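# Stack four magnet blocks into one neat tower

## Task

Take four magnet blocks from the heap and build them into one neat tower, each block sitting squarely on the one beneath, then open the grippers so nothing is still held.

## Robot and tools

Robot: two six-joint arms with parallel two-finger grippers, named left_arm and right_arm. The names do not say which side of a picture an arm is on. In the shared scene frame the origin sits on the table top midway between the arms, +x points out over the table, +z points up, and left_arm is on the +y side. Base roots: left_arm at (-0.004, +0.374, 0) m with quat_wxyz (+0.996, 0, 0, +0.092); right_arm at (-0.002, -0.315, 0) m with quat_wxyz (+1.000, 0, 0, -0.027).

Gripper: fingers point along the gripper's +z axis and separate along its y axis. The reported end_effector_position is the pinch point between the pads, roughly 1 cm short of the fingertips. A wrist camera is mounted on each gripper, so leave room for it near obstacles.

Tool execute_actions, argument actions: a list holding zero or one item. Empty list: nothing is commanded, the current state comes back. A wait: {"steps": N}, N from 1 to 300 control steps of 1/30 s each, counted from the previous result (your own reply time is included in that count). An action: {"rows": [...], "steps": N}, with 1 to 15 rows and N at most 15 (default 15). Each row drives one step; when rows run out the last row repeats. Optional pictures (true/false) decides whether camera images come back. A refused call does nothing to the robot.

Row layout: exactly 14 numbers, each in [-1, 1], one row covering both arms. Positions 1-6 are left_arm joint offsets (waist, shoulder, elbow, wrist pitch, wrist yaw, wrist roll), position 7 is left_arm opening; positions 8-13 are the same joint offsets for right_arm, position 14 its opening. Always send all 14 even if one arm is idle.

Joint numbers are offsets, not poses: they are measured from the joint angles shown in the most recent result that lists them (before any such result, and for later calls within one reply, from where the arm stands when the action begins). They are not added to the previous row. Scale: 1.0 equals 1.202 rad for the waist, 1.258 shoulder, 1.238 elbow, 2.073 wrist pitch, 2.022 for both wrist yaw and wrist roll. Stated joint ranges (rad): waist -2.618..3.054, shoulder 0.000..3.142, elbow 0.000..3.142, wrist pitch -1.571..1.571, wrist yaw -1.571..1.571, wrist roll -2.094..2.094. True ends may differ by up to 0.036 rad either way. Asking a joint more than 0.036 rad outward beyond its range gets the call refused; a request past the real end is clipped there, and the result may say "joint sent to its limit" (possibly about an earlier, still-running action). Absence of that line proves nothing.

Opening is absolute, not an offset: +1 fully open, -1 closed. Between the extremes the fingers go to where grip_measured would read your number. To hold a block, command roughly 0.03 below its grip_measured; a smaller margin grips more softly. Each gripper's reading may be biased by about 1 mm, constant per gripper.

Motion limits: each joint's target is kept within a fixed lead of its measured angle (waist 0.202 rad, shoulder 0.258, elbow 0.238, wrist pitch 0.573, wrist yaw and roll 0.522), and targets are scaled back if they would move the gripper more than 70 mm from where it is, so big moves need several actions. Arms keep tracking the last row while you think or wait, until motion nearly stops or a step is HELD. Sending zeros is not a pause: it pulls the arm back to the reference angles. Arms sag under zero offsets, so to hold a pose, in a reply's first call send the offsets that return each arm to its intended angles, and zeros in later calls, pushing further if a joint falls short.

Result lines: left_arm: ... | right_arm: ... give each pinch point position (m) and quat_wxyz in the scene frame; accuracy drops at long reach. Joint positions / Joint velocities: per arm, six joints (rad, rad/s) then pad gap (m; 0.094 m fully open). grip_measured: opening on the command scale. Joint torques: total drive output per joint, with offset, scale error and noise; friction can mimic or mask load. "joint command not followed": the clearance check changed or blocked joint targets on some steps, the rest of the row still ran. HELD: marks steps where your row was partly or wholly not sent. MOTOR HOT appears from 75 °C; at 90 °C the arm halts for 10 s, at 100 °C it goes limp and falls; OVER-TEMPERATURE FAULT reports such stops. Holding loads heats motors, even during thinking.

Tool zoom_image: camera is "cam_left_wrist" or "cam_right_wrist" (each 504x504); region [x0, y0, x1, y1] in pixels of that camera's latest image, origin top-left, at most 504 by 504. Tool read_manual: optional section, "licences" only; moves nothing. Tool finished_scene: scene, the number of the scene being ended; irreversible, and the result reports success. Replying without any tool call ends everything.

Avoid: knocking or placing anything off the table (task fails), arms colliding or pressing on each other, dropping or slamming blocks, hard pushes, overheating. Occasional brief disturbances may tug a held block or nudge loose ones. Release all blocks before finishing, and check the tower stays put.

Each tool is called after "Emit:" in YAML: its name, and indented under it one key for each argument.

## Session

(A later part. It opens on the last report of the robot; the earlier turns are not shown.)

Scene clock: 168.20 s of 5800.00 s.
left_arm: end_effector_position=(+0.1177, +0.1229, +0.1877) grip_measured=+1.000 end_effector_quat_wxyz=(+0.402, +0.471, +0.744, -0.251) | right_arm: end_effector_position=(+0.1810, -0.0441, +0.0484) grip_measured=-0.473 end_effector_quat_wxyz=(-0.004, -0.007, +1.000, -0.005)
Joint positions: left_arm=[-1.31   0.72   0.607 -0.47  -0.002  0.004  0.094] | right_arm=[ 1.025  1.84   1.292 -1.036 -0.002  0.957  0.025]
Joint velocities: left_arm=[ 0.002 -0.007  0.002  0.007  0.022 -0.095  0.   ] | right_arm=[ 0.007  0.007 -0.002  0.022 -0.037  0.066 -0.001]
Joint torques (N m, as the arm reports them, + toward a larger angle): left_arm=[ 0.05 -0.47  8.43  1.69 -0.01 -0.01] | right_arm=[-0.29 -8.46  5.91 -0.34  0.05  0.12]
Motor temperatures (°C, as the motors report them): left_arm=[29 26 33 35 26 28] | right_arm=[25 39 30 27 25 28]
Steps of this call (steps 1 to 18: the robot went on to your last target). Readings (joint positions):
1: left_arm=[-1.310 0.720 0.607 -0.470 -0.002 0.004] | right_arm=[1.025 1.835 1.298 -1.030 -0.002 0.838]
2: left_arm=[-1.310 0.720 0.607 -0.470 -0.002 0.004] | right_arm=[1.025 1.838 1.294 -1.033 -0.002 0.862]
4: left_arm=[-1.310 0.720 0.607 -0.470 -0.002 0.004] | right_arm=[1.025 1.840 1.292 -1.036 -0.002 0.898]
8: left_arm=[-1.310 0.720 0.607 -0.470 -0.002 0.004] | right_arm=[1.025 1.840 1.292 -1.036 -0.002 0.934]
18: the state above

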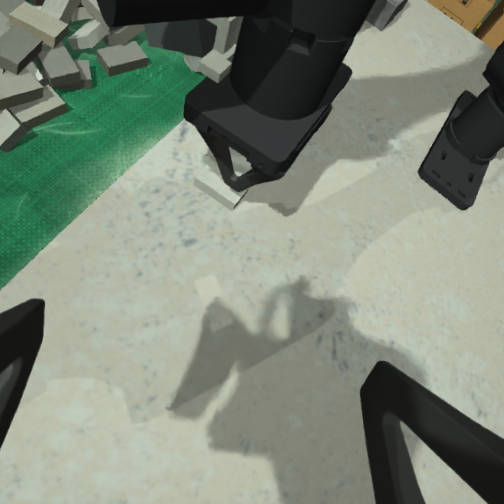

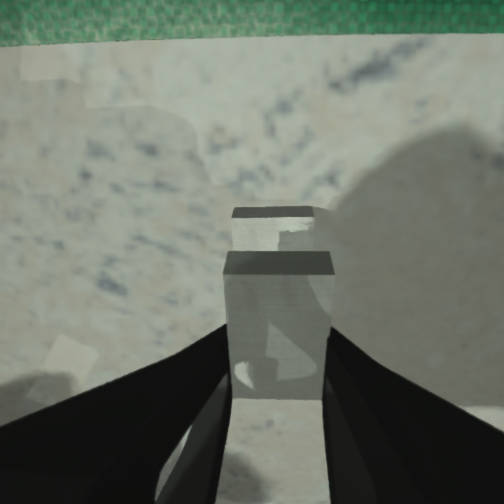

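Emit:
execute_actions:
  actions:
    - {"rows":[[0,0,0,0,0,0,1,-0.013,0,0,0.015,0,0,-0.52],[0,0,0,0,0,0,1,-0.013,0.004,-0.01,0.022,0,0,-0.52],[0,0,0,0,0,0,1,-0.013,0.008,-0.018,0.028,0,0,-0.52],[0,0,0,0,0,0,1,-0.013,0.012,-0.028,0.033,0,0,-0.52]],"steps":15}

Emit:
zoom_image:
  camera: "cam_right_wrist"
  region: [200,190,360,310]

Emit:
zoom_image:
  camera: "cam_left_wrist"
  region: [180,140,280,230]

Scene clock: 174.03 s of 5800.00 s.
left_arm: end_effector_position=(+0.1177, +0.1229, +0.1877) grip_measured=+1.000 end_effector_quat_wxyz=(+0.402, +0.471, +0.744, -0.251) | right_arm: end_effector_position=(+0.1856, -0.0400, +0.0407) grip_measured=-0.473 end_effector_quat_wxyz=(+0.001, -0.003, +1.000, +0.005)
Joint positions: left_arm=[-1.31   0.72   0.607 -0.47  -0.002  0.004  0.094] | right_arm=[ 1.019  1.851  1.275 -0.985 -0.003  0.959  0.025]
Joint velocities: left_arm=[ 0.017 -0.012  0.002 -0.007  0.051 -0.081  0.   ] | right_arm=[-0.017  0.007 -0.012  0.022  0.007 -0.022 -0.001]
Joint torques (N m, as the arm reports them, + toward a larger angle): left_arm=[-0.02 -0.41  8.42  1.68 -0.02 -0.01] | right_arm=[-0.83 -7.84  5.28 -0.07  0.   -0.04]
Motor temperatures (°C, as the motors report them): left_arm=[29 26 33 35 26 28] | right_arm=[25 38 30 27 25 28]
Steps of this call (steps 1 to 15: the robot went on to your last target; steps 16 to 90: nothing new was sent; then 2.33 s passed at rest; steps 91 to 105: all 15 steps of this action). Readings (joint positions):
91: left_arm=[-1.310 0.720 0.607 -0.470 -0.002 0.004] | right_arm=[1.024 1.840 1.292 -1.035 -0.002 0.959]
92: left_arm=[-1.310 0.720 0.607 -0.470 -0.002 0.004] | right_arm=[1.024 1.840 1.292 -1.031 -0.003 0.959]
94: left_arm=[-1.310 0.720 0.607 -0.470 -0.002 0.004] | right_arm=[1.021 1.840 1.290 -1.016 -0.003 0.959]
98: left_arm=[-1.310 0.720 0.607 -0.470 -0.002 0.004] | right_arm=[1.019 1.846 1.279 -0.994 -0.003 0.959]
105: the state above

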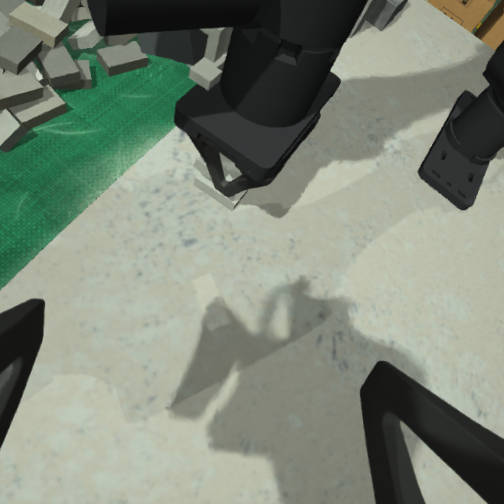

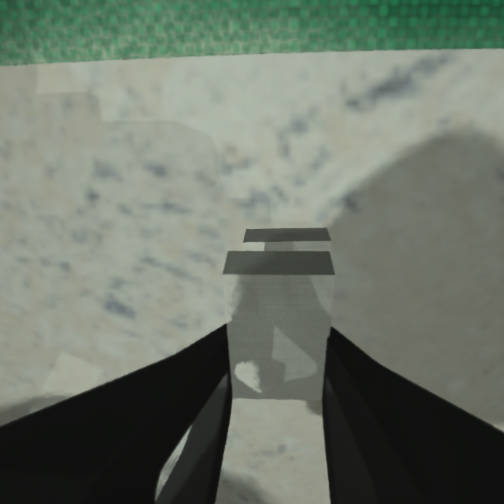

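Region (200, 190, 360, 310) of cam_right_wrist's 504x504 image, scaled by 3.150, with more detail than that image has; it fills the top 378 rows of this view, and the rest is white.

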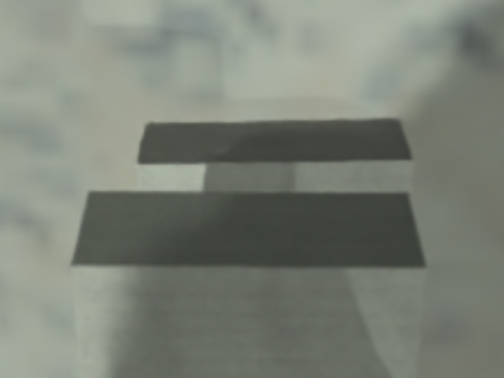

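Region (180, 140, 280, 230) of cam_left_wrist's 504x504 image, scaled by 5.040, with more detail than that image has; it fills the top 454 rows of this view, and the rest is white.

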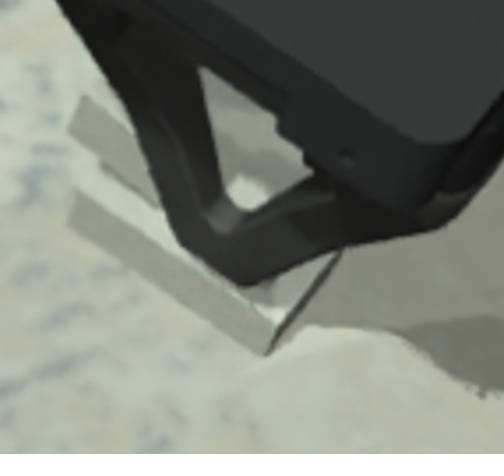

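Emit:
execute_actions:
  actions:
    - {"rows":[[0,0,0,0,0,0,1,0.018,0,-0.01,0,0,0.01,-0.52],[0,0,0,0,0,0,1,0.018,0,-0.02,0.01,0,0.01,-0.52],[0,0,0,0,0,0,1,0.018,0,-0.03,0.016,0,0.01,-0.52],[0,0,0,0,0,0,1,0.018,0,-0.041,0.021,0,0.01,-0.52]],"steps":15}

Emit:
zoom_image:
  camera: "cam_right_wrist"
  region: [200,190,360,310]

Emit:
zoom_image:
  camera: "cam_left_wrist"
  region: [180,140,280,230]

Scene clock: 180.73 s of 5800.00 s.
left_arm: end_effector_position=(+0.1177, +0.1229, +0.1877) grip_measured=+1.000 end_effector_quat_wxyz=(+0.402, +0.471, +0.744, -0.251) | right_arm: end_effector_position=(+0.1787, -0.0417, +0.0323) grip_measured=-0.473 end_effector_quat_wxyz=(-0.003, -0.003, +1.000, +0.002)
Joint positions: left_arm=[-1.31   0.72   0.607 -0.47  -0.002  0.004  0.094] | right_arm=[ 1.032  1.851  1.239 -0.959 -0.006  0.973  0.025]
Joint velocities: left_arm=[-0.022 -0.007 -0.007  0.007  0.037 -0.007  0.   ] | right_arm=[-0.002 -0.007 -0.007  0.051  0.037 -0.022 -0.   ]
Joint torques (N m, as the arm reports them, + toward a larger angle): left_arm=[-0.03 -0.42  8.44  1.68  0.01  0.02] | right_arm=[ 0.71 -8.21  5.28 -0.03  0.    0.1 ]
Motor temperatures (°C, as the motors report them): left_arm=[29 26 33 36 26 28] | right_arm=[25 38 30 27 25 28]
Steps of this call (steps 1 to 15: the robot went on to your last target; steps 16 to 90: nothing new was sent; then 3.20 s passed at rest; steps 91 to 105: all 15 steps of this action). Readings (joint positions):
91: left_arm=[-1.310 0.720 0.607 -0.470 -0.002 0.004] | right_arm=[1.020 1.851 1.275 -0.983 -0.004 0.962]
92: left_arm=[-1.310 0.720 0.607 -0.470 -0.002 0.004] | right_arm=[1.022 1.851 1.275 -0.983 -0.004 0.964]
94: left_arm=[-1.310 0.720 0.607 -0.470 -0.002 0.004] | right_arm=[1.027 1.851 1.266 -0.972 -0.004 0.967]
98: left_arm=[-1.310 0.720 0.607 -0.470 -0.002 0.004] | right_arm=[1.032 1.851 1.242 -0.964 -0.006 0.971]
105: the state above

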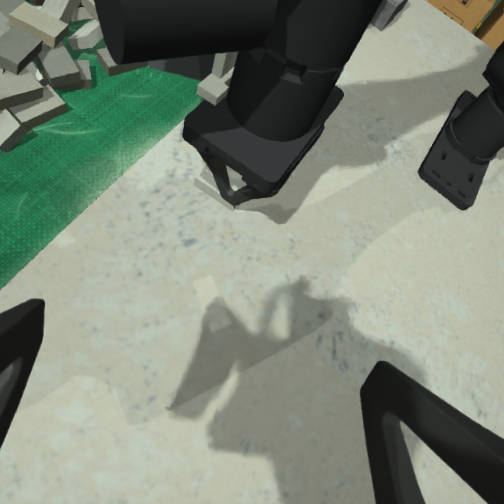

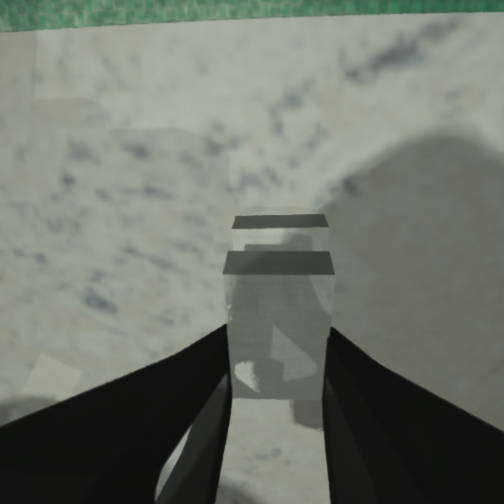

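Region (200, 190, 360, 310) of cam_right_wrist's 504x504 image, scaled by 3.150, with more detail than that image has; it fills the top 378 rows of this view, and the rest is white.

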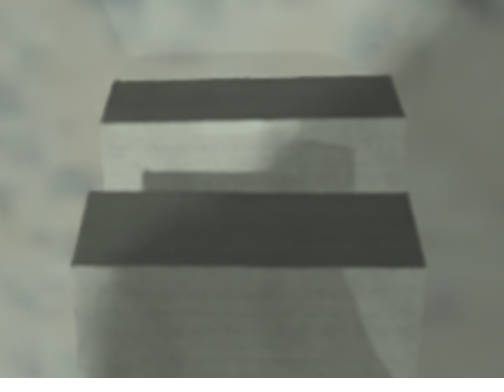

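Region (180, 140, 280, 230) of cam_left_wrist's 504x504 image, scaled by 5.040, with more detail than that image has; it fills the top 454 rows of this view, and the rest is white.

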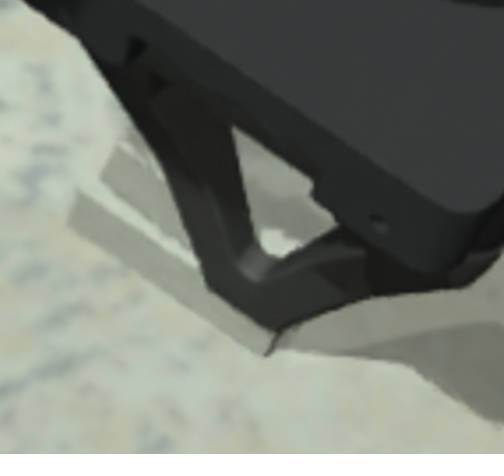

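Emit:
execute_actions:
  actions:
    - {"rows":[[0,0,0,0,0,0,1,-0.016,0,0,0.008,0,-0.013,-0.52],[0,0,0,0,0,0,1,-0.016,0,0,0.008,0,-0.013,-0.52],[0,0,0,0,0,0,1,-0.016,0,0,0.008,0,-0.013,-0.52],[0,0,0,0,0,0,1,-0.016,0,0,0.008,0,-0.013,-0.52],[0,0,0,0,0,0,1,-0.016,0,0,0.008,0,-0.013,-0.52],[0,0,0,0,0,0,1,-0.016,0.012,0,0.011,0,-0.013,-0.52]],"steps":15}

Emit:
zoom_image:
  camera: "cam_right_wrist"
  region: [200,190,360,310]

Scene clock: 185.23 s of 5800.00 s.
left_arm: end_effector_position=(+0.1177, +0.1229, +0.1877) grip_measured=+1.000 end_effector_quat_wxyz=(+0.402, +0.471, +0.744, -0.251) | right_arm: end_effector_position=(+0.1816, -0.0427, +0.0296) grip_measured=-0.473 end_effector_quat_wxyz=(-0.004, -0.008, +1.000, +0.002)
Joint positions: left_arm=[-1.31   0.72   0.607 -0.47  -0.002  0.004  0.094] | right_arm=[ 1.022  1.86   1.239 -0.952 -0.008  0.952  0.025]
Joint velocities: left_arm=[-0.002  0.002 -0.007 -0.051 -0.037 -0.037  0.   ] | right_arm=[-0.037 -0.017 -0.027 -0.051 -0.022 -0.037  0.   ]
Joint torques (N m, as the arm reports them, + toward a larger angle): left_arm=[-0.07 -0.54  8.43  1.7   0.    0.01] | right_arm=[-0.6  -7.89  6.6  -0.04  0.01 -0.09]
Motor temperatures (°C, as the motors report them): left_arm=[29 26 33 36 26 28] | right_arm=[25 38 30 27 25 28]
Steps of this call (steps 1 to 15: the robot went on to your last target; steps 16 to 90: nothing new was sent; then 1.00 s passed at rest; steps 91 to 105: all 15 steps of this action). Readings (joint positions):
91: left_arm=[-1.310 0.720 0.607 -0.470 -0.002 0.004] | right_arm=[1.032 1.851 1.239 -0.957 -0.007 0.970]
92: left_arm=[-1.310 0.720 0.607 -0.470 -0.002 0.004] | right_arm=[1.030 1.851 1.239 -0.957 -0.008 0.966]
94: left_arm=[-1.310 0.720 0.607 -0.470 -0.002 0.004] | right_arm=[1.026 1.851 1.239 -0.957 -0.008 0.961]
98: left_arm=[-1.310 0.720 0.607 -0.470 -0.002 0.004] | right_arm=[1.022 1.855 1.239 -0.954 -0.008 0.956]
105: the state above

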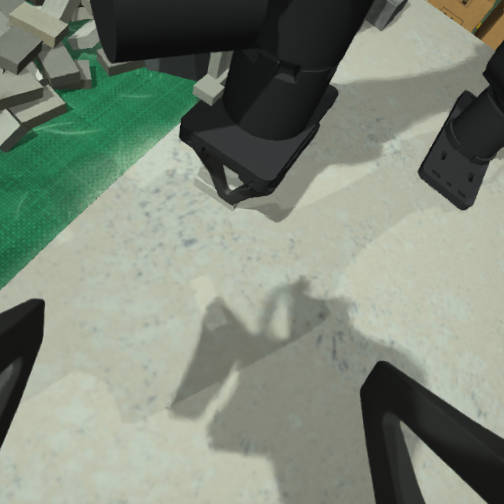

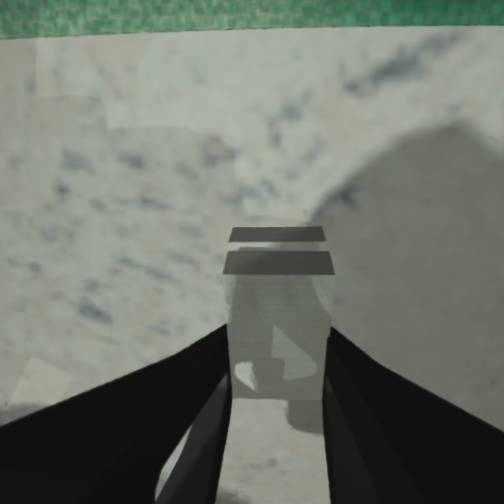

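Region (200, 190, 360, 310) of cam_right_wrist's 504x504 image, scaled by 3.150, with more detail than that image has; it fills the top 378 rows of this view, and the rest is white.

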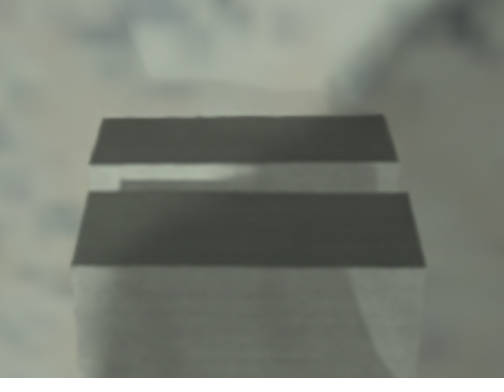

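Emit:
execute_actions:
  actions:
    - {"rows":[[0,0,0,0,0,0,1,0,0.006,0,0.014,0,0,-0.52],[0,0,0,0,0,0,1,0,0.01,0,0.014,0,0,-0.52],[0,0,0,0,0,0,1,0,0.014,0,0.014,0,0,-0.52],[0,0,0,0,0,0,1,0,0.017,0,0.014,0,0,-0.52]],"steps":12}

Emit:
zoom_image:
  camera: "cam_right_wrist"
  region: [200,190,360,310]

Scene clock: 188.60 s of 5800.00 s.
left_arm: end_effector_position=(+0.1177, +0.1229, +0.1877) grip_measured=+1.000 end_effector_quat_wxyz=(+0.402, +0.471, +0.744, -0.251) | right_arm: end_effector_position=(+0.1818, -0.0422, +0.0290) grip_measured=-0.473 end_effector_quat_wxyz=(-0.004, -0.009, +1.000, +0.002)
Joint positions: left_arm=[-1.31   0.72   0.607 -0.47  -0.002  0.004  0.094] | right_arm=[ 1.022  1.862  1.239 -0.95  -0.009  0.952  0.025]
Joint velocities: left_arm=[ 0.007  0.002  0.002  0.11  -0.051  0.051  0.   ] | right_arm=[ 0.007 -0.012 -0.007 -0.007  0.037  0.007  0.   ]
Joint torques (N m, as the arm reports them, + toward a larger angle): left_arm=[ 0.04 -0.5   8.5   1.69  0.   -0.02] | right_arm=[-0.02 -6.62  6.51  0.05 -0.02  0.  ]
Motor temperatures (°C, as the motors report them): left_arm=[29 26 33 36 26 28] | right_arm=[25 38 30 27 25 28]
Steps of this call (steps 1 to 15: the robot went on to your last target; steps 16 to 89: nothing new was sent; steps 90 to 101: all 12 steps of this action). Readings (joint positions):
90: left_arm=[-1.310 0.720 0.607 -0.470 -0.002 0.004] | right_arm=[1.022 1.860 1.239 -0.952 -0.008 0.952]
91: left_arm=[-1.310 0.720 0.607 -0.470 -0.002 0.004] | right_arm=[1.022 1.860 1.239 -0.952 -0.008 0.952]
93: left_arm=[-1.310 0.720 0.607 -0.470 -0.002 0.004] | right_arm=[1.022 1.861 1.239 -0.950 -0.009 0.952]
97: left_arm=[-1.310 0.720 0.607 -0.470 -0.002 0.004] | right_arm=[1.022 1.862 1.239 -0.950 -0.009 0.952]
101: the state above

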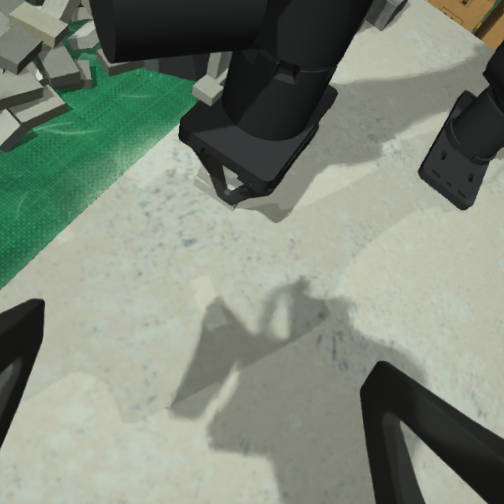

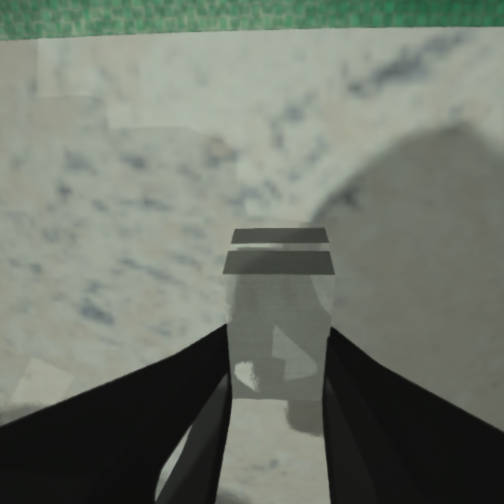

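Region (200, 190, 360, 310) of cam_right_wrist's 504x504 image, scaled by 3.150, with more detail than that image has; it fills the top 378 rows of this view, and the rest is white.

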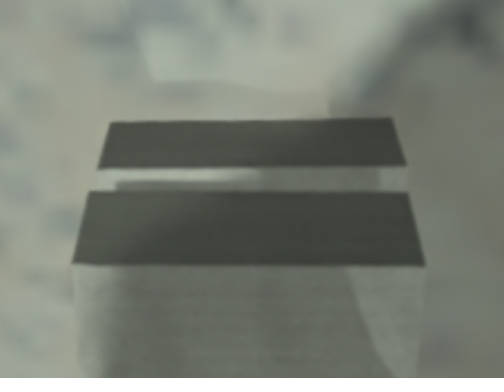

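Emit:
execute_actions:
  actions:
    - {"rows":[[0,0,0,0,0,0,1,0,0,0,0,0,0,-0.49],[0,0,0,0,0,0,1,0,0,0,0,0,0,-0.475],[0,0,0,0,0,0,1,0,0,0,0,0,0,-0.465],[0,0,0,0,0,0,1,0,0,0,0,0,0,-0.455],[0,0,0,0,0,0,1,0,0,0,0,0,0,-0.44],[0,0,0,0,0,0,1,0,0,0,0,0,0,-0.4],[0,0,0,0,0,0,1,0,0,0,0,0,0,-0.3],[0,0,0,0,0,0,1,0,0,0,0,0,0,-0.2]],"steps":11}

Emit:
execute_actions:
  actions:
    - {"rows":[[0,0,0,0,0,0,1,0,-0.012,0.02,-0.015,0,0,-0.2],[0,0,0,0,0,0,1,0,-0.018,0.035,-0.03,0,0,-0.2],[0,0,0,0,0,0,1,0,-0.024,0.05,-0.045,0,0,-0.2],[0,0,0,0,0,0,1,0,-0.028,0.065,-0.06,0,0,-0.2],[0,0,0,0,0,0,1,0,-0.032,0.08,-0.075,0,0,-0.2],[0,0,0,0,0,0,1,0,-0.036,0.095,-0.085,0,0,-0.2],[0,0,0,0,0,0,1,0,-0.04,0.11,-0.092,0,0,-0.2],[0,0,0,0,0,0,1,0,-0.044,0.125,-0.097,0,0,-0.2]],"steps":15}

Scene clock: 195.57 s of 5800.00 s.
left_arm: end_effector_position=(+0.1177, +0.1229, +0.1877) grip_measured=+1.000 end_effector_quat_wxyz=(+0.402, +0.471, +0.744, -0.251) | right_arm: end_effector_position=(+0.1817, -0.0421, +0.0290) grip_measured=-0.203 end_effector_quat_wxyz=(-0.004, -0.009, +1.000, +0.002)
Joint positions: left_arm=[-1.31   0.72   0.607 -0.47  -0.002  0.004  0.094] | right_arm=[ 1.022  1.862  1.239 -0.95  -0.01   0.952  0.037]
Joint velocities: left_arm=[ 0.027  0.002 -0.007 -0.066 -0.051 -0.051  0.   ] | right_arm=[-0.012  0.002 -0.017  0.022  0.007 -0.007  0.001]
Joint torques (N m, as the arm reports them, + toward a larger angle): left_arm=[-0.02 -0.46  8.4   1.71  0.02  0.  ] | right_arm=[ 0.06 -8.23  6.68 -0.18  0.01 -0.01]
Motor temperatures (°C, as the motors report them): left_arm=[29 26 33 36 26 28] | right_arm=[25 37 30 27 25 28]
Steps of this call (steps 1 to 15: the robot went on to your last target; steps 16 to 90: nothing new was sent; then 3.60 s passed at rest; steps 91 to 101: all 11 steps of this action). Readings (joint positions):
91: left_arm=[-1.310 0.720 0.607 -0.470 -0.002 0.004] | right_arm=[1.022 1.862 1.239 -0.950 -0.009 0.952]
92: left_arm=[-1.310 0.720 0.607 -0.470 -0.002 0.004] | right_arm=[1.022 1.862 1.239 -0.950 -0.009 0.952]
94: left_arm=[-1.310 0.720 0.607 -0.470 -0.002 0.004] | right_arm=[1.022 1.862 1.239 -0.950 -0.009 0.952]
98: left_arm=[-1.310 0.720 0.607 -0.470 -0.002 0.004] | right_arm=[1.022 1.862 1.239 -0.950 -0.010 0.952]
101: the state above

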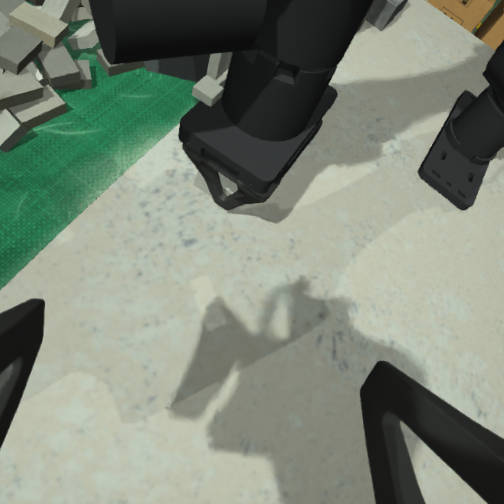

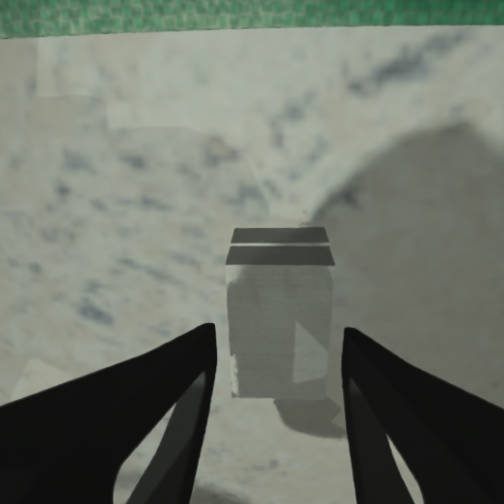

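Scene clock: 196.07 s of 5800.00 s.
left_arm: end_effector_position=(+0.1177, +0.1229, +0.1877) grip_measured=+1.000 end_effector_quat_wxyz=(+0.402, +0.471, +0.744, -0.251) | right_arm: end_effector_position=(+0.1839, -0.0384, +0.0750) grip_measured=-0.202 end_effector_quat_wxyz=(-0.001, -0.009, +1.000, +0.008)
Joint positions: left_arm=[-1.31   0.72   0.607 -0.47  -0.002  0.004  0.094] | right_arm=[ 1.022  1.815  1.37  -1.113 -0.011  0.952  0.037]
Joint velocities: left_arm=[-0.012 -0.007 -0.017 -0.037 -0.007 -0.007  0.   ] | right_arm=[-0.022  0.002  0.007 -0.125 -0.066  0.007  0.   ]
Joint torques (N m, as the arm reports them, + toward a larger angle): left_arm=[-0.1  -0.48  8.58  1.69  0.   -0.03] | right_arm=[-0.04 -8.84  9.01 -0.34  0.   -0.02]
Motor temperatures (°C, as the motors report them): left_arm=[29 26 33 36 26 28] | right_arm=[25 37 30 27 25 28]
Steps of this call (steps 1 to 15: all 15 steps of this action). Readings (joint positions):
1: left_arm=[-1.310 0.720 0.607 -0.470 -0.002 0.004] | right_arm=[1.022 1.862 1.239 -0.951 -0.010 0.952]
2: left_arm=[-1.310 0.720 0.607 -0.470 -0.002 0.004] | right_arm=[1.022 1.862 1.240 -0.956 -0.010 0.952]
4: left_arm=[-1.310 0.720 0.607 -0.470 -0.002 0.004] | right_arm=[1.022 1.862 1.254 -0.989 -0.011 0.952]
8: left_arm=[-1.310 0.720 0.607 -0.470 -0.002 0.004] | right_arm=[1.022 1.846 1.321 -1.068 -0.011 0.952]
15: the state above

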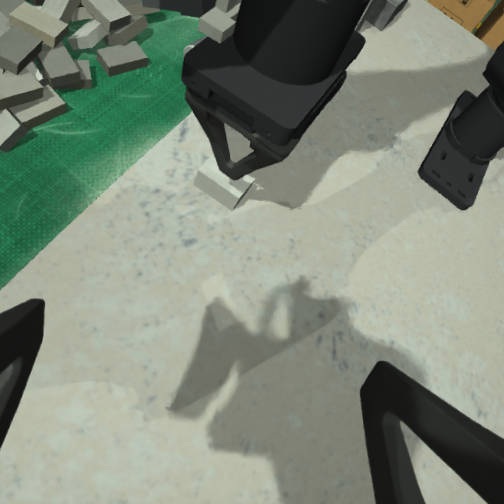

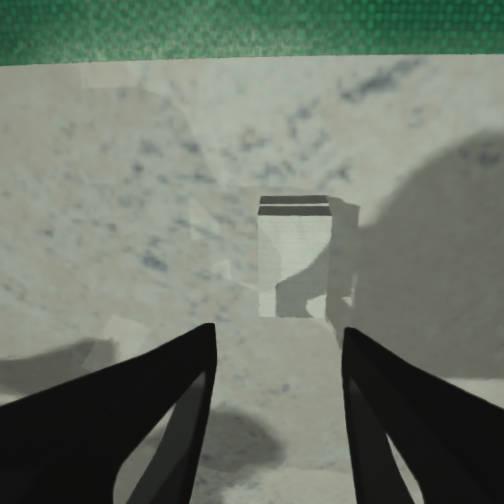

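Emit:
execute_actions:
  actions:
    - {"rows":[[0,0,0,0,0,0,1,-0.02,0.01,0.05,-0.01,0.009,-0.07,-0.2],[0,0,0,0,0,0,1,-0.05,0.03,0.09,-0.02,0.009,-0.14,-0.2],[0,0,0,0,0,0,1,-0.08,0.05,0.13,-0.03,0.009,-0.21,-0.2],[0,0,0,0,0,0,1,-0.11,0.075,0.17,-0.04,0.009,-0.28,-0.2],[0,0,0,0,0,0,1,-0.14,0.1,0.21,-0.05,0.009,-0.35,-0.2],[0,0,0,0,0,0,1,-0.17,0.125,0.25,-0.06,0.009,-0.42,-0.2],[0,0,0,0,0,0,1,-0.2,0.15,0.29,-0.07,0.009,-0.49,-0.2],[0,0,0,0,0,0,1,-0.23,0.175,0.32,-0.08,0.009,-0.56,-0.2],[0,0,0,0,0,0,1,-0.26,0.2,0.35,-0.08,0.009,-0.63,-0.2],[0,0,0,0,0,0,1,-0.29,0.22,0.38,-0.08,0.009,-0.7,-0.2],[0,0,0,0,0,0,1,-0.31,0.24,0.4,-0.08,0.009,-0.777,-0.2],[0,0,0,0,0,0,1,-0.33,0.26,0.42,-0.08,0.009,-0.777,-0.2],[0,0,0,0,0,0,1,-0.345,0.275,0.436,-0.08,0.009,-0.777,-0.2],[0,0,0,0,0,0,1,-0.353,0.285,0.436,-0.08,0.009,-0.777,-0.2],[0,0,0,0,0,0,1,-0.357,0.29,0.436,-0.08,0.009,-0.777,-0.2]],"steps":15}
  pictures: false

Emit:
execute_actions:
  actions:
    - {"steps":18}

Scene clock: 203.37 s of 5800.00 s.
left_arm: end_effector_position=(+0.1177, +0.1229, +0.1877) grip_measured=+1.000 end_effector_quat_wxyz=(+0.402, +0.471, +0.744, -0.251) | right_arm: end_effector_position=(+0.3689, -0.0920, +0.0814) grip_measured=-0.202 end_effector_quat_wxyz=(+0.033, -0.417, +0.908, +0.001)
Joint positions: left_arm=[-1.31   0.72   0.607 -0.47  -0.002  0.004  0.094] | right_arm=[ 0.594  2.152  1.873 -1.226  0.005 -0.32   0.037]
Joint velocities: left_arm=[-0.007 -0.012 -0.007  0.051 -0.022  0.022  0.   ] | right_arm=[-0.559  0.442  0.139 -0.066  0.081 -1.941 -0.   ]
Joint torques (N m, as the arm reports them, + toward a larger angle): left_arm=[-0.04 -0.32  8.46  1.67 -0.01  0.01] | right_arm=[  2.68 -11.28   9.35  -0.5   -0.14  -0.07]
Motor temperatures (°C, as the motors report them): left_arm=[29 26 33 36 26 28] | right_arm=[25 37 31 27 25 28]
Steps of this call (steps 1 to 30: the robot went on to your last target; steps 31 to 90: nothing new was sent; then 3.80 s passed at rest; steps 91 to 105: all 15 steps of this action). Readings (joint positions):
91: left_arm=[-1.310 0.720 0.607 -0.470 -0.002 0.004] | right_arm=[1.021 1.816 1.373 -1.135 -0.011 0.930]
92: left_arm=[-1.310 0.720 0.607 -0.470 -0.002 0.004] | right_arm=[1.015 1.823 1.389 -1.144 -0.012 0.884]
94: left_arm=[-1.310 0.720 0.607 -0.470 -0.002 0.004] | right_arm=[0.979 1.860 1.461 -1.169 -0.014 0.738]
98: left_arm=[-1.310 0.720 0.607 -0.470 -0.002 0.004] | right_arm=[0.835 1.975 1.670 -1.200 -0.013 0.344]
105: the state above

Scene clock: 203.97 s of 5800.00 s.
left_arm: end_effector_position=(+0.1177, +0.1229, +0.1877) grip_measured=+1.000 end_effector_quat_wxyz=(+0.402, +0.471, +0.744, -0.251) | right_arm: end_effector_position=(+0.3621, -0.1009, +0.0670) grip_measured=-0.202 end_effector_quat_wxyz=(-0.003, -0.541, +0.841, -0.007)
Joint positions: left_arm=[-1.31   0.72   0.607 -0.47  -0.002  0.004  0.094] | right_arm=[ 0.588  2.188  1.875 -1.263  0.014 -0.608  0.037]
Joint velocities: left_arm=[ 0.007 -0.012 -0.007  0.095 -0.051  0.095  0.   ] | right_arm=[-0.007  0.002 -0.017 -0.007 -0.037 -0.007  0.   ]
Joint torques (N m, as the arm reports them, + toward a larger angle): left_arm=[-0.09 -0.41  8.47  1.69 -0.02  0.  ] | right_arm=[  0.4  -12.33   9.73  -0.37  -0.06  -0.03]
Motor temperatures (°C, as the motors report them): left_arm=[29 26 33 36 26 28] | right_arm=[25 38 31 27 25 28]
Steps of this call (steps 1 to 18: the robot went on to your last target). Readings (joint positions):
1: left_arm=[-1.310 0.720 0.607 -0.470 -0.002 0.004] | right_arm=[0.579 2.165 1.875 -1.228 0.009 -0.379]
2: left_arm=[-1.310 0.720 0.607 -0.470 -0.002 0.004] | right_arm=[0.570 2.175 1.875 -1.234 0.012 -0.425]
4: left_arm=[-1.310 0.720 0.607 -0.470 -0.002 0.004] | right_arm=[0.568 2.187 1.875 -1.247 0.014 -0.493]
8: left_arm=[-1.310 0.720 0.607 -0.470 -0.002 0.004] | right_arm=[0.583 2.188 1.875 -1.258 0.014 -0.565]
18: the state above

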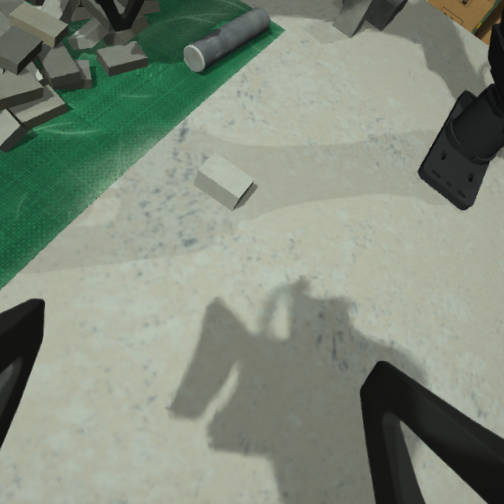

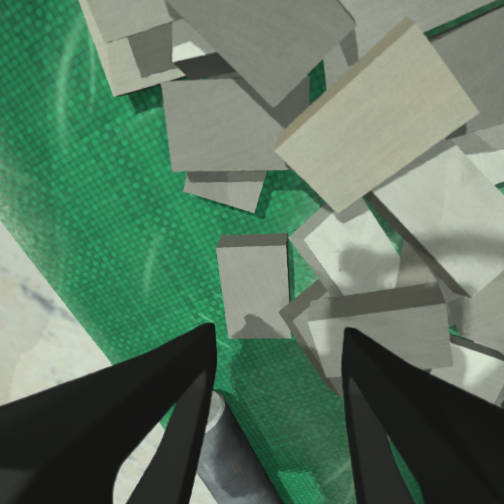

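Emit:
execute_actions:
  actions:
    - {"rows":[[0,0,0,0,0,0,1,0,0,0.04,-0.02,0,0,-0.1],[0,0,0,0,0,0,1,0,0,0.065,-0.03,0,0.03,-0.1],[0,0,0,0,0,0,1,0.01,0,0.09,-0.04,-0.011,0.08,-0.1],[0,0,0,0,0,0,1,0.02,0.01,0.115,-0.04,-0.011,0.14,-0.1],[0,0,0,0,0,0,1,0.02,0.02,0.14,-0.04,-0.011,0.2,-0.1],[0,0,0,0,0,0,1,0.02,0.03,0.165,-0.04,-0.011,0.26,-0.1],[0,0,0,0,0,0,1,0.02,0.04,0.19,-0.035,-0.011,0.32,-0.1],[0,0,0,0,0,0,1,0.02,0.05,0.21,-0.03,-0.011,0.38,-0.1],[0,0,0,0,0,0,1,0.02,0.06,0.23,-0.028,-0.011,0.44,-0.1],[0,0,0,0,0,0,1,0.02,0.07,0.25,-0.028,-0.011,0.44,-0.1],[0,0,0,0,0,0,1,0.02,0.08,0.25,-0.028,-0.011,0.44,-0.1],[0,0,0,0,0,0,1,0.02,0.09,0.25,-0.028,-0.011,0.44,-0.1]],"steps":15}
  pictures: false

Emit:
execute_actions:
  actions:
    - {"steps":15}

Scene clock: 221.43 s of 5800.00 s.
left_arm: end_effector_position=(+0.1177, +0.1229, +0.1877) grip_measured=+1.000 end_effector_quat_wxyz=(+0.402, +0.471, +0.744, -0.251) | right_arm: end_effector_position=(+0.4012, -0.0651, +0.1032) grip_measured=-0.102 end_effector_quat_wxyz=(+0.062, -0.189, +0.980, +0.024)
Joint positions: left_arm=[-1.31   0.72   0.607 -0.47  -0.002  0.004  0.094] | right_arm=[ 0.605  2.279  2.159 -1.318 -0.001  0.17   0.042]
Joint velocities: left_arm=[ 0.002  0.002  0.002  0.022 -0.051 -0.066  0.   ] | right_arm=[ 0.007  0.242  0.007 -0.066 -0.022  0.637  0.001]
Joint torques (N m, as the arm reports them, + toward a larger angle): left_arm=[ 0.04 -0.42  8.46  1.67 -0.01  0.03] | right_arm=[  0.46 -11.56   9.4    0.01  -0.06   0.04]
Motor temperatures (°C, as the motors report them): left_arm=[29 26 33 37 26 28] | right_arm=[25 41 32 27 25 28]
Steps of this call (steps 1 to 15: the robot went on to your last target; steps 16 to 90: nothing new was sent; then 13.97 s passed at rest; steps 91 to 105: all 15 steps of this action). Readings (joint positions):
91: left_arm=[-1.310 0.720 0.607 -0.470 -0.002 0.004] | right_arm=[0.588 2.188 1.877 -1.267 0.014 -0.613]
92: left_arm=[-1.310 0.720 0.607 -0.470 -0.002 0.004] | right_arm=[0.588 2.190 1.885 -1.278 0.014 -0.604]
94: left_arm=[-1.310 0.720 0.607 -0.470 -0.002 0.004] | right_arm=[0.589 2.197 1.925 -1.305 0.011 -0.532]
98: left_arm=[-1.310 0.720 0.607 -0.470 -0.002 0.004] | right_arm=[0.599 2.224 2.055 -1.323 0.005 -0.227]
105: the state above

Scene clock: 221.93 s of 5800.00 s.
left_arm: end_effector_position=(+0.1177, +0.1229, +0.1877) grip_measured=+1.000 end_effector_quat_wxyz=(+0.402, +0.471, +0.744, -0.251) | right_arm: end_effector_position=(+0.4004, -0.0648, +0.0912) grip_measured=-0.102 end_effector_quat_wxyz=(+0.048, -0.139, +0.989, +0.023)
Joint positions: left_arm=[-1.31   0.72   0.607 -0.47  -0.002  0.004  0.094] | right_arm=[ 0.605  2.305  2.159 -1.318 -0.005  0.272  0.042]
Joint velocities: left_arm=[ 0.007  0.002  0.002 -0.051  0.022 -0.022  0.   ] | right_arm=[-0.007 -0.007  0.007 -0.007 -0.066  0.007 -0.   ]
Joint torques (N m, as the arm reports them, + toward a larger angle): left_arm=[-0.21 -0.49  8.46  1.7  -0.02  0.  ] | right_arm=[  0.52 -12.72   9.28  -0.05  -0.04   0.09]
Motor temperatures (°C, as the motors report them): left_arm=[29 26 33 37 26 28] | right_arm=[25 41 32 27 25 28]
Steps of this call (steps 1 to 15: the robot went on to your last target). Readings (joint positions):
1: left_arm=[-1.310 0.720 0.607 -0.470 -0.002 0.004] | right_arm=[0.605 2.286 2.159 -1.318 -0.002 0.192]
2: left_arm=[-1.310 0.720 0.607 -0.470 -0.002 0.004] | right_arm=[0.605 2.293 2.159 -1.318 -0.003 0.209]
4: left_arm=[-1.310 0.720 0.607 -0.470 -0.002 0.004] | right_arm=[0.605 2.303 2.159 -1.318 -0.003 0.233]
8: left_arm=[-1.310 0.720 0.607 -0.470 -0.002 0.004] | right_arm=[0.605 2.305 2.159 -1.318 -0.004 0.258]
15: the state above

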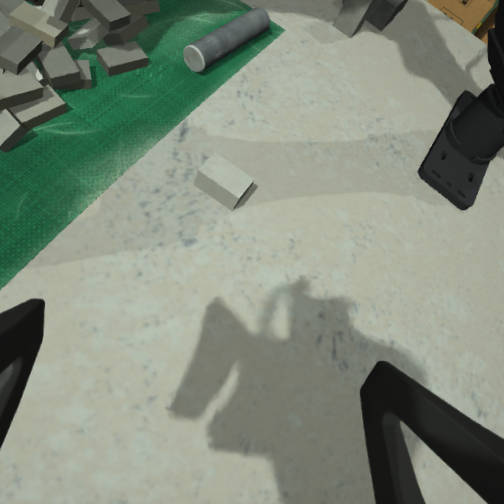

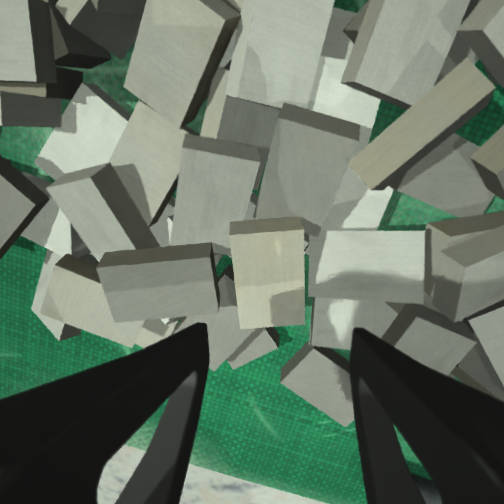

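Emit:
execute_actions:
  actions:
    - {"rows":[[0,0,0,0,0,0,1,0.014,0,-0.015,0.01,0,-0.02,-0.2],[0,0,0,0,0,0,1,0.014,0,-0.03,0.02,0,-0.04,-0.3],[0,0,0,0,0,0,1,0.014,0,-0.045,0.03,0,-0.045,-0.3],[0,0,0,0,0,0,1,0.014,0,-0.06,0.04,0,-0.045,-0.3],[0,0,0,0,0,0,1,0.014,0,-0.075,0.05,0,-0.045,-0.3],[0,0,0,0,0,0,1,0.014,0,-0.09,0.058,0,-0.045,-0.3],[0,0,0,0,0,0,1,0.014,0,-0.1,0.062,0,-0.045,-0.3]],"steps":15}

Scene clock: 226.77 s of 5800.00 s.
left_arm: end_effector_position=(+0.1177, +0.1229, +0.1877) grip_measured=+1.000 end_effector_quat_wxyz=(+0.402, +0.471, +0.744, -0.251) | right_arm: end_effector_position=(+0.3966, -0.0627, +0.0601) grip_measured=-0.298 end_effector_quat_wxyz=(+0.041, -0.184, +0.982, +0.018)
Joint positions: left_arm=[-1.31   0.72   0.607 -0.47  -0.002  0.004  0.094] | right_arm=[ 0.613  2.311  2.047 -1.218 -0.005  0.191  0.033]
Joint velocities: left_arm=[ 0.002 -0.012 -0.002  0.051 -0.022 -0.037  0.   ] | right_arm=[-0.002  0.002  0.007  0.139  0.022  0.007  0.   ]
Joint torques (N m, as the arm reports them, + toward a larger angle): left_arm=[-0.04 -0.61  8.55  1.71 -0.01  0.01] | right_arm=[  0.79 -12.92   6.1    0.07  -0.02  -0.06]
Motor temperatures (°C, as the motors report them): left_arm=[29 26 33 37 26 28] | right_arm=[25 42 32 27 25 28]
Steps of this call (steps 1 to 15: the robot went on to your last target; steps 16 to 90: nothing new was sent; then 1.33 s passed at rest; steps 91 to 105: all 15 steps of this action). Readings (joint positions):
91: left_arm=[-1.310 0.720 0.607 -0.470 -0.002 0.004] | right_arm=[0.606 2.305 2.159 -1.318 -0.005 0.270]
92: left_arm=[-1.310 0.720 0.607 -0.470 -0.002 0.004] | right_arm=[0.606 2.305 2.156 -1.314 -0.005 0.257]
94: left_arm=[-1.310 0.720 0.607 -0.470 -0.002 0.004] | right_arm=[0.608 2.305 2.138 -1.294 -0.005 0.232]
98: left_arm=[-1.310 0.720 0.607 -0.470 -0.002 0.004] | right_arm=[0.612 2.306 2.068 -1.245 -0.005 0.205]
105: the state above

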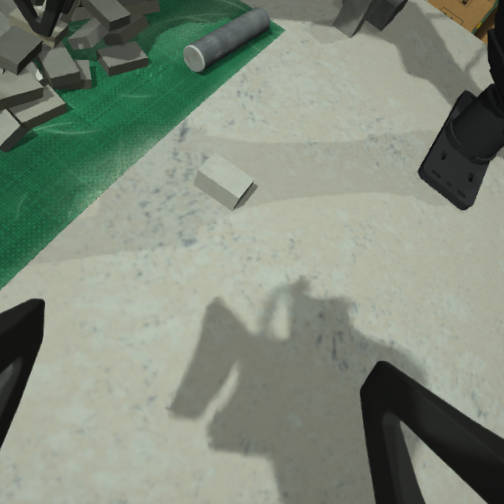

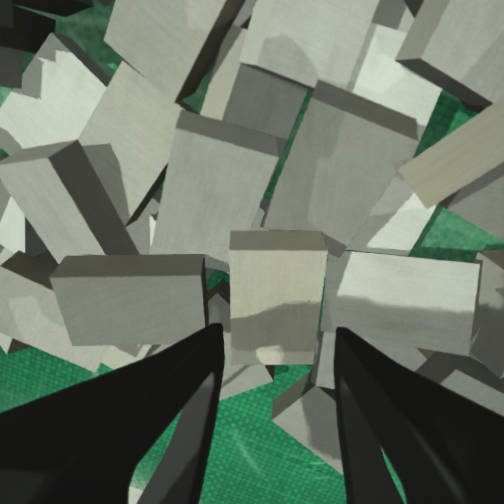

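Emit:
execute_actions:
  actions:
    - {"rows":[[0,0,0,0,0,0,1,0,0,-0.01,0.008,-0.008,0,-0.33],[0,0,0,0,0,0,1,0,0,-0.02,0.014,-0.008,0,-0.33],[0,0,0,0,0,0,1,0,0,-0.028,0.02,-0.008,0,-0.33],[0,0,0,0,0,0,1,0,0,-0.036,0.025,-0.008,0,-0.33],[0,0,0,0,0,0,1,0,0,-0.044,0.03,-0.008,0,-0.33],[0,0,0,0,0,0,1,0,0,-0.052,0.034,-0.008,0,-0.33]],"steps":15}

Scene clock: 229.77 s of 5800.00 s.
left_arm: end_effector_position=(+0.1177, +0.1229, +0.1877) grip_measured=+1.000 end_effector_quat_wxyz=(+0.402, +0.471, +0.744, -0.251) | right_arm: end_effector_position=(+0.3947, -0.0621, +0.0481) grip_measured=-0.328 end_effector_quat_wxyz=(+0.038, -0.186, +0.982, +0.022)
Joint positions: left_arm=[-1.31   0.72   0.607 -0.47  -0.002  0.004  0.094] | right_arm=[ 0.613  2.311  2.    -1.174 -0.013  0.187  0.032]
Joint velocities: left_arm=[-0.007 -0.007  0.007 -0.007 -0.007  0.022  0.   ] | right_arm=[ 0.017  0.002  0.007  0.022 -0.007 -0.037  0.   ]
Joint torques (N m, as the arm reports them, + toward a larger angle): left_arm=[-0.1  -0.46  8.42  1.69 -0.01  0.  ] | right_arm=[ -0.07 -12.45   5.78   0.15  -0.11   0.05]
Motor temperatures (°C, as the motors report them): left_arm=[29 26 33 37 26 28] | right_arm=[25 42 32 27 25 28]
Steps of this call (steps 1 to 15: the robot went on to your last target; steps 16 to 75: nothing new was sent; steps 76 to 90: all 15 steps of this action). Readings (joint positions):
76: left_arm=[-1.310 0.720 0.607 -0.470 -0.002 0.004] | right_arm=[0.613 2.311 2.047 -1.208 -0.007 0.187]
77: left_arm=[-1.310 0.720 0.607 -0.470 -0.002 0.004] | right_arm=[0.613 2.311 2.047 -1.208 -0.008 0.187]
79: left_arm=[-1.310 0.720 0.607 -0.470 -0.002 0.004] | right_arm=[0.613 2.311 2.041 -1.201 -0.011 0.187]
83: left_arm=[-1.310 0.720 0.607 -0.470 -0.002 0.004] | right_arm=[0.613 2.311 2.008 -1.180 -0.013 0.187]
90: the state above

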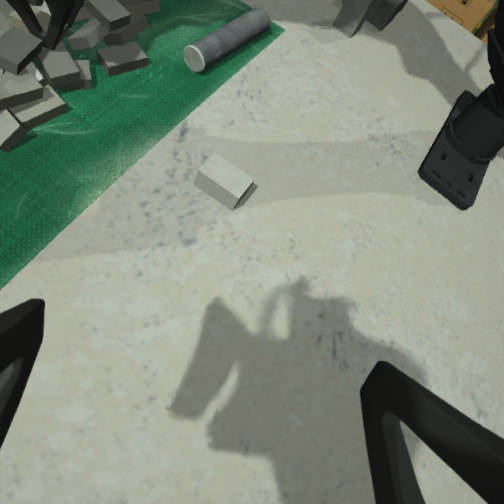

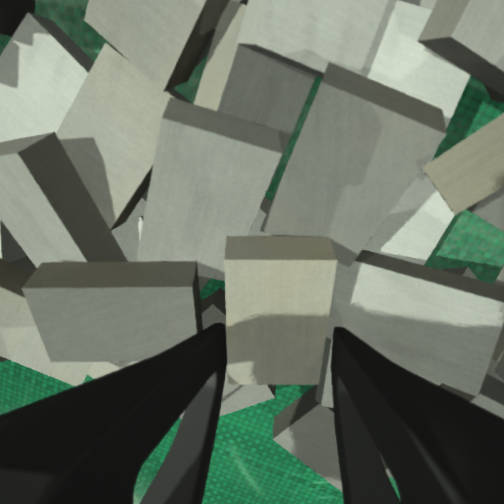

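Emit:
execute_actions:
  actions:
    - {"rows":[[0,0,0,0,0,0,1,0,0,0,0,0,0,-0.37],[0,0,0,0,0,0,1,0,0,0,0,0,0,-0.41],[0,0,0,0,0,0,1,0,0,0,0,0,0,-0.44],[0,0,0,0,0,0,1,0,0,0,0,0,0,-0.47],[0,0,0,0,0,0,1,0,0,0,0,0,0,-0.5],[0,0,0,0,0,0,1,0,0,0,0,0,0,-0.52]],"steps":10}
  pictures: false

Emit:
execute_actions:
  actions:
    - {"rows":[[0,0,0,0,0,0,1,0,-0.02,0,-0.005,0,0,-0.52],[0,0,0,0,0,0,1,0,-0.03,0,-0.01,0,0,-0.52],[0,0,0,0,0,0,1,0,-0.04,0,-0.015,0,0,-0.52],[0,0,0,0,0,0,1,0,-0.052,0,-0.022,0,0,-0.52],[0,0,0,0,0,0,1,0,-0.064,0,-0.03,0,0,-0.52],[0,0,0,0,0,0,1,0,-0.076,0,-0.038,0,0,-0.52],[0,0,0,0,0,0,1,0,-0.088,0,-0.046,0,0,-0.52],[0,0,0,0,0,0,1,0,-0.1,0,-0.054,0,0,-0.52],[0,0,0,0,0,0,1,0,-0.11,0,-0.06,0,0,-0.52],[0,0,0,0,0,0,1,0,-0.12,0,-0.06,0,0,-0.52]],"steps":15}

Scene clock: 235.37 s of 5800.00 s.
left_arm: end_effector_position=(+0.1177, +0.1229, +0.1877) grip_measured=+1.000 end_effector_quat_wxyz=(+0.402, +0.471, +0.744, -0.251) | right_arm: end_effector_position=(+0.3948, -0.0620, +0.0482) grip_measured=-0.474 end_effector_quat_wxyz=(+0.038, -0.186, +0.982, +0.022)
Joint positions: left_arm=[-1.31   0.72   0.607 -0.47  -0.002  0.004  0.094] | right_arm=[ 0.613  2.311  2.    -1.173 -0.014  0.187  0.025]
Joint velocities: left_arm=[-0.007 -0.007  0.022  0.037 -0.051 -0.022  0.   ] | right_arm=[-0.007  0.007 -0.002  0.007 -0.007  0.022 -0.001]
Joint torques (N m, as the arm reports them, + toward a larger angle): left_arm=[-0.11 -0.58  8.55  1.7   0.    0.  ] | right_arm=[  0.04 -12.44   7.17  -0.06  -0.05  -0.01]
Motor temperatures (°C, as the motors report them): left_arm=[29 26 34 37 26 28] | right_arm=[25 43 31 27 25 28]
Steps of this call (steps 1 to 15: the robot went on to your last target; steps 16 to 90: nothing new was sent; then 2.27 s passed at rest; steps 91 to 100: all 10 steps of this action). Readings (joint positions):
91: left_arm=[-1.310 0.720 0.607 -0.470 -0.002 0.004] | right_arm=[0.613 2.311 2.000 -1.173 -0.013 0.187]
92: left_arm=[-1.310 0.720 0.607 -0.470 -0.002 0.004] | right_arm=[0.613 2.311 2.000 -1.173 -0.014 0.187]
94: left_arm=[-1.310 0.720 0.607 -0.470 -0.002 0.004] | right_arm=[0.613 2.311 2.000 -1.173 -0.014 0.187]
98: left_arm=[-1.310 0.720 0.607 -0.470 -0.002 0.004] | right_arm=[0.613 2.311 2.000 -1.173 -0.014 0.187]
100: the state above

Scene clock: 235.87 s of 5800.00 s.
left_arm: end_effector_position=(+0.1177, +0.1229, +0.1877) grip_measured=+1.000 end_effector_quat_wxyz=(+0.402, +0.471, +0.744, -0.251) | right_arm: end_effector_position=(+0.3791, -0.0718, +0.1108) grip_measured=-0.474 end_effector_quat_wxyz=(+0.061, -0.186, +0.980, +0.031)
Joint positions: left_arm=[-1.31   0.72   0.607 -0.47  -0.002  0.004  0.094] | right_arm=[ 0.613  2.163  2.    -1.271 -0.014  0.187  0.025]
Joint velocities: left_arm=[-0.017  0.002  0.002  0.007 -0.051  0.022  0.   ] | right_arm=[ 0.002 -0.037 -0.017 -0.11  -0.022  0.007  0.   ]
Joint torques (N m, as the arm reports them, + toward a larger angle): left_arm=[ 0.05 -0.36  8.55  1.69 -0.02  0.03] | right_arm=[  0.07 -11.42   7.33  -0.12  -0.02  -0.01]
Motor temperatures (°C, as the motors report them): left_arm=[29 26 34 37 26 28] | right_arm=[25 43 31 27 25 28]
Steps of this call (steps 1 to 15: all 15 steps of this action). Readings (joint positions):
1: left_arm=[-1.310 0.720 0.607 -0.470 -0.002 0.004] | right_arm=[0.613 2.311 2.000 -1.173 -0.014 0.187]
2: left_arm=[-1.310 0.720 0.607 -0.470 -0.002 0.004] | right_arm=[0.613 2.310 2.000 -1.173 -0.014 0.187]
4: left_arm=[-1.310 0.720 0.607 -0.470 -0.002 0.004] | right_arm=[0.613 2.303 2.000 -1.181 -0.014 0.187]
8: left_arm=[-1.310 0.720 0.607 -0.470 -0.002 0.004] | right_arm=[0.613 2.255 2.000 -1.220 -0.014 0.187]
15: the state above

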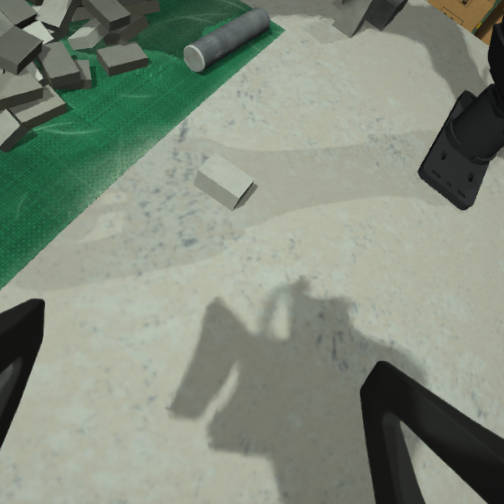

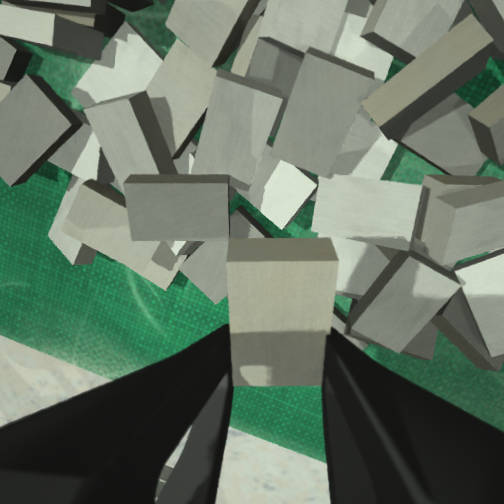

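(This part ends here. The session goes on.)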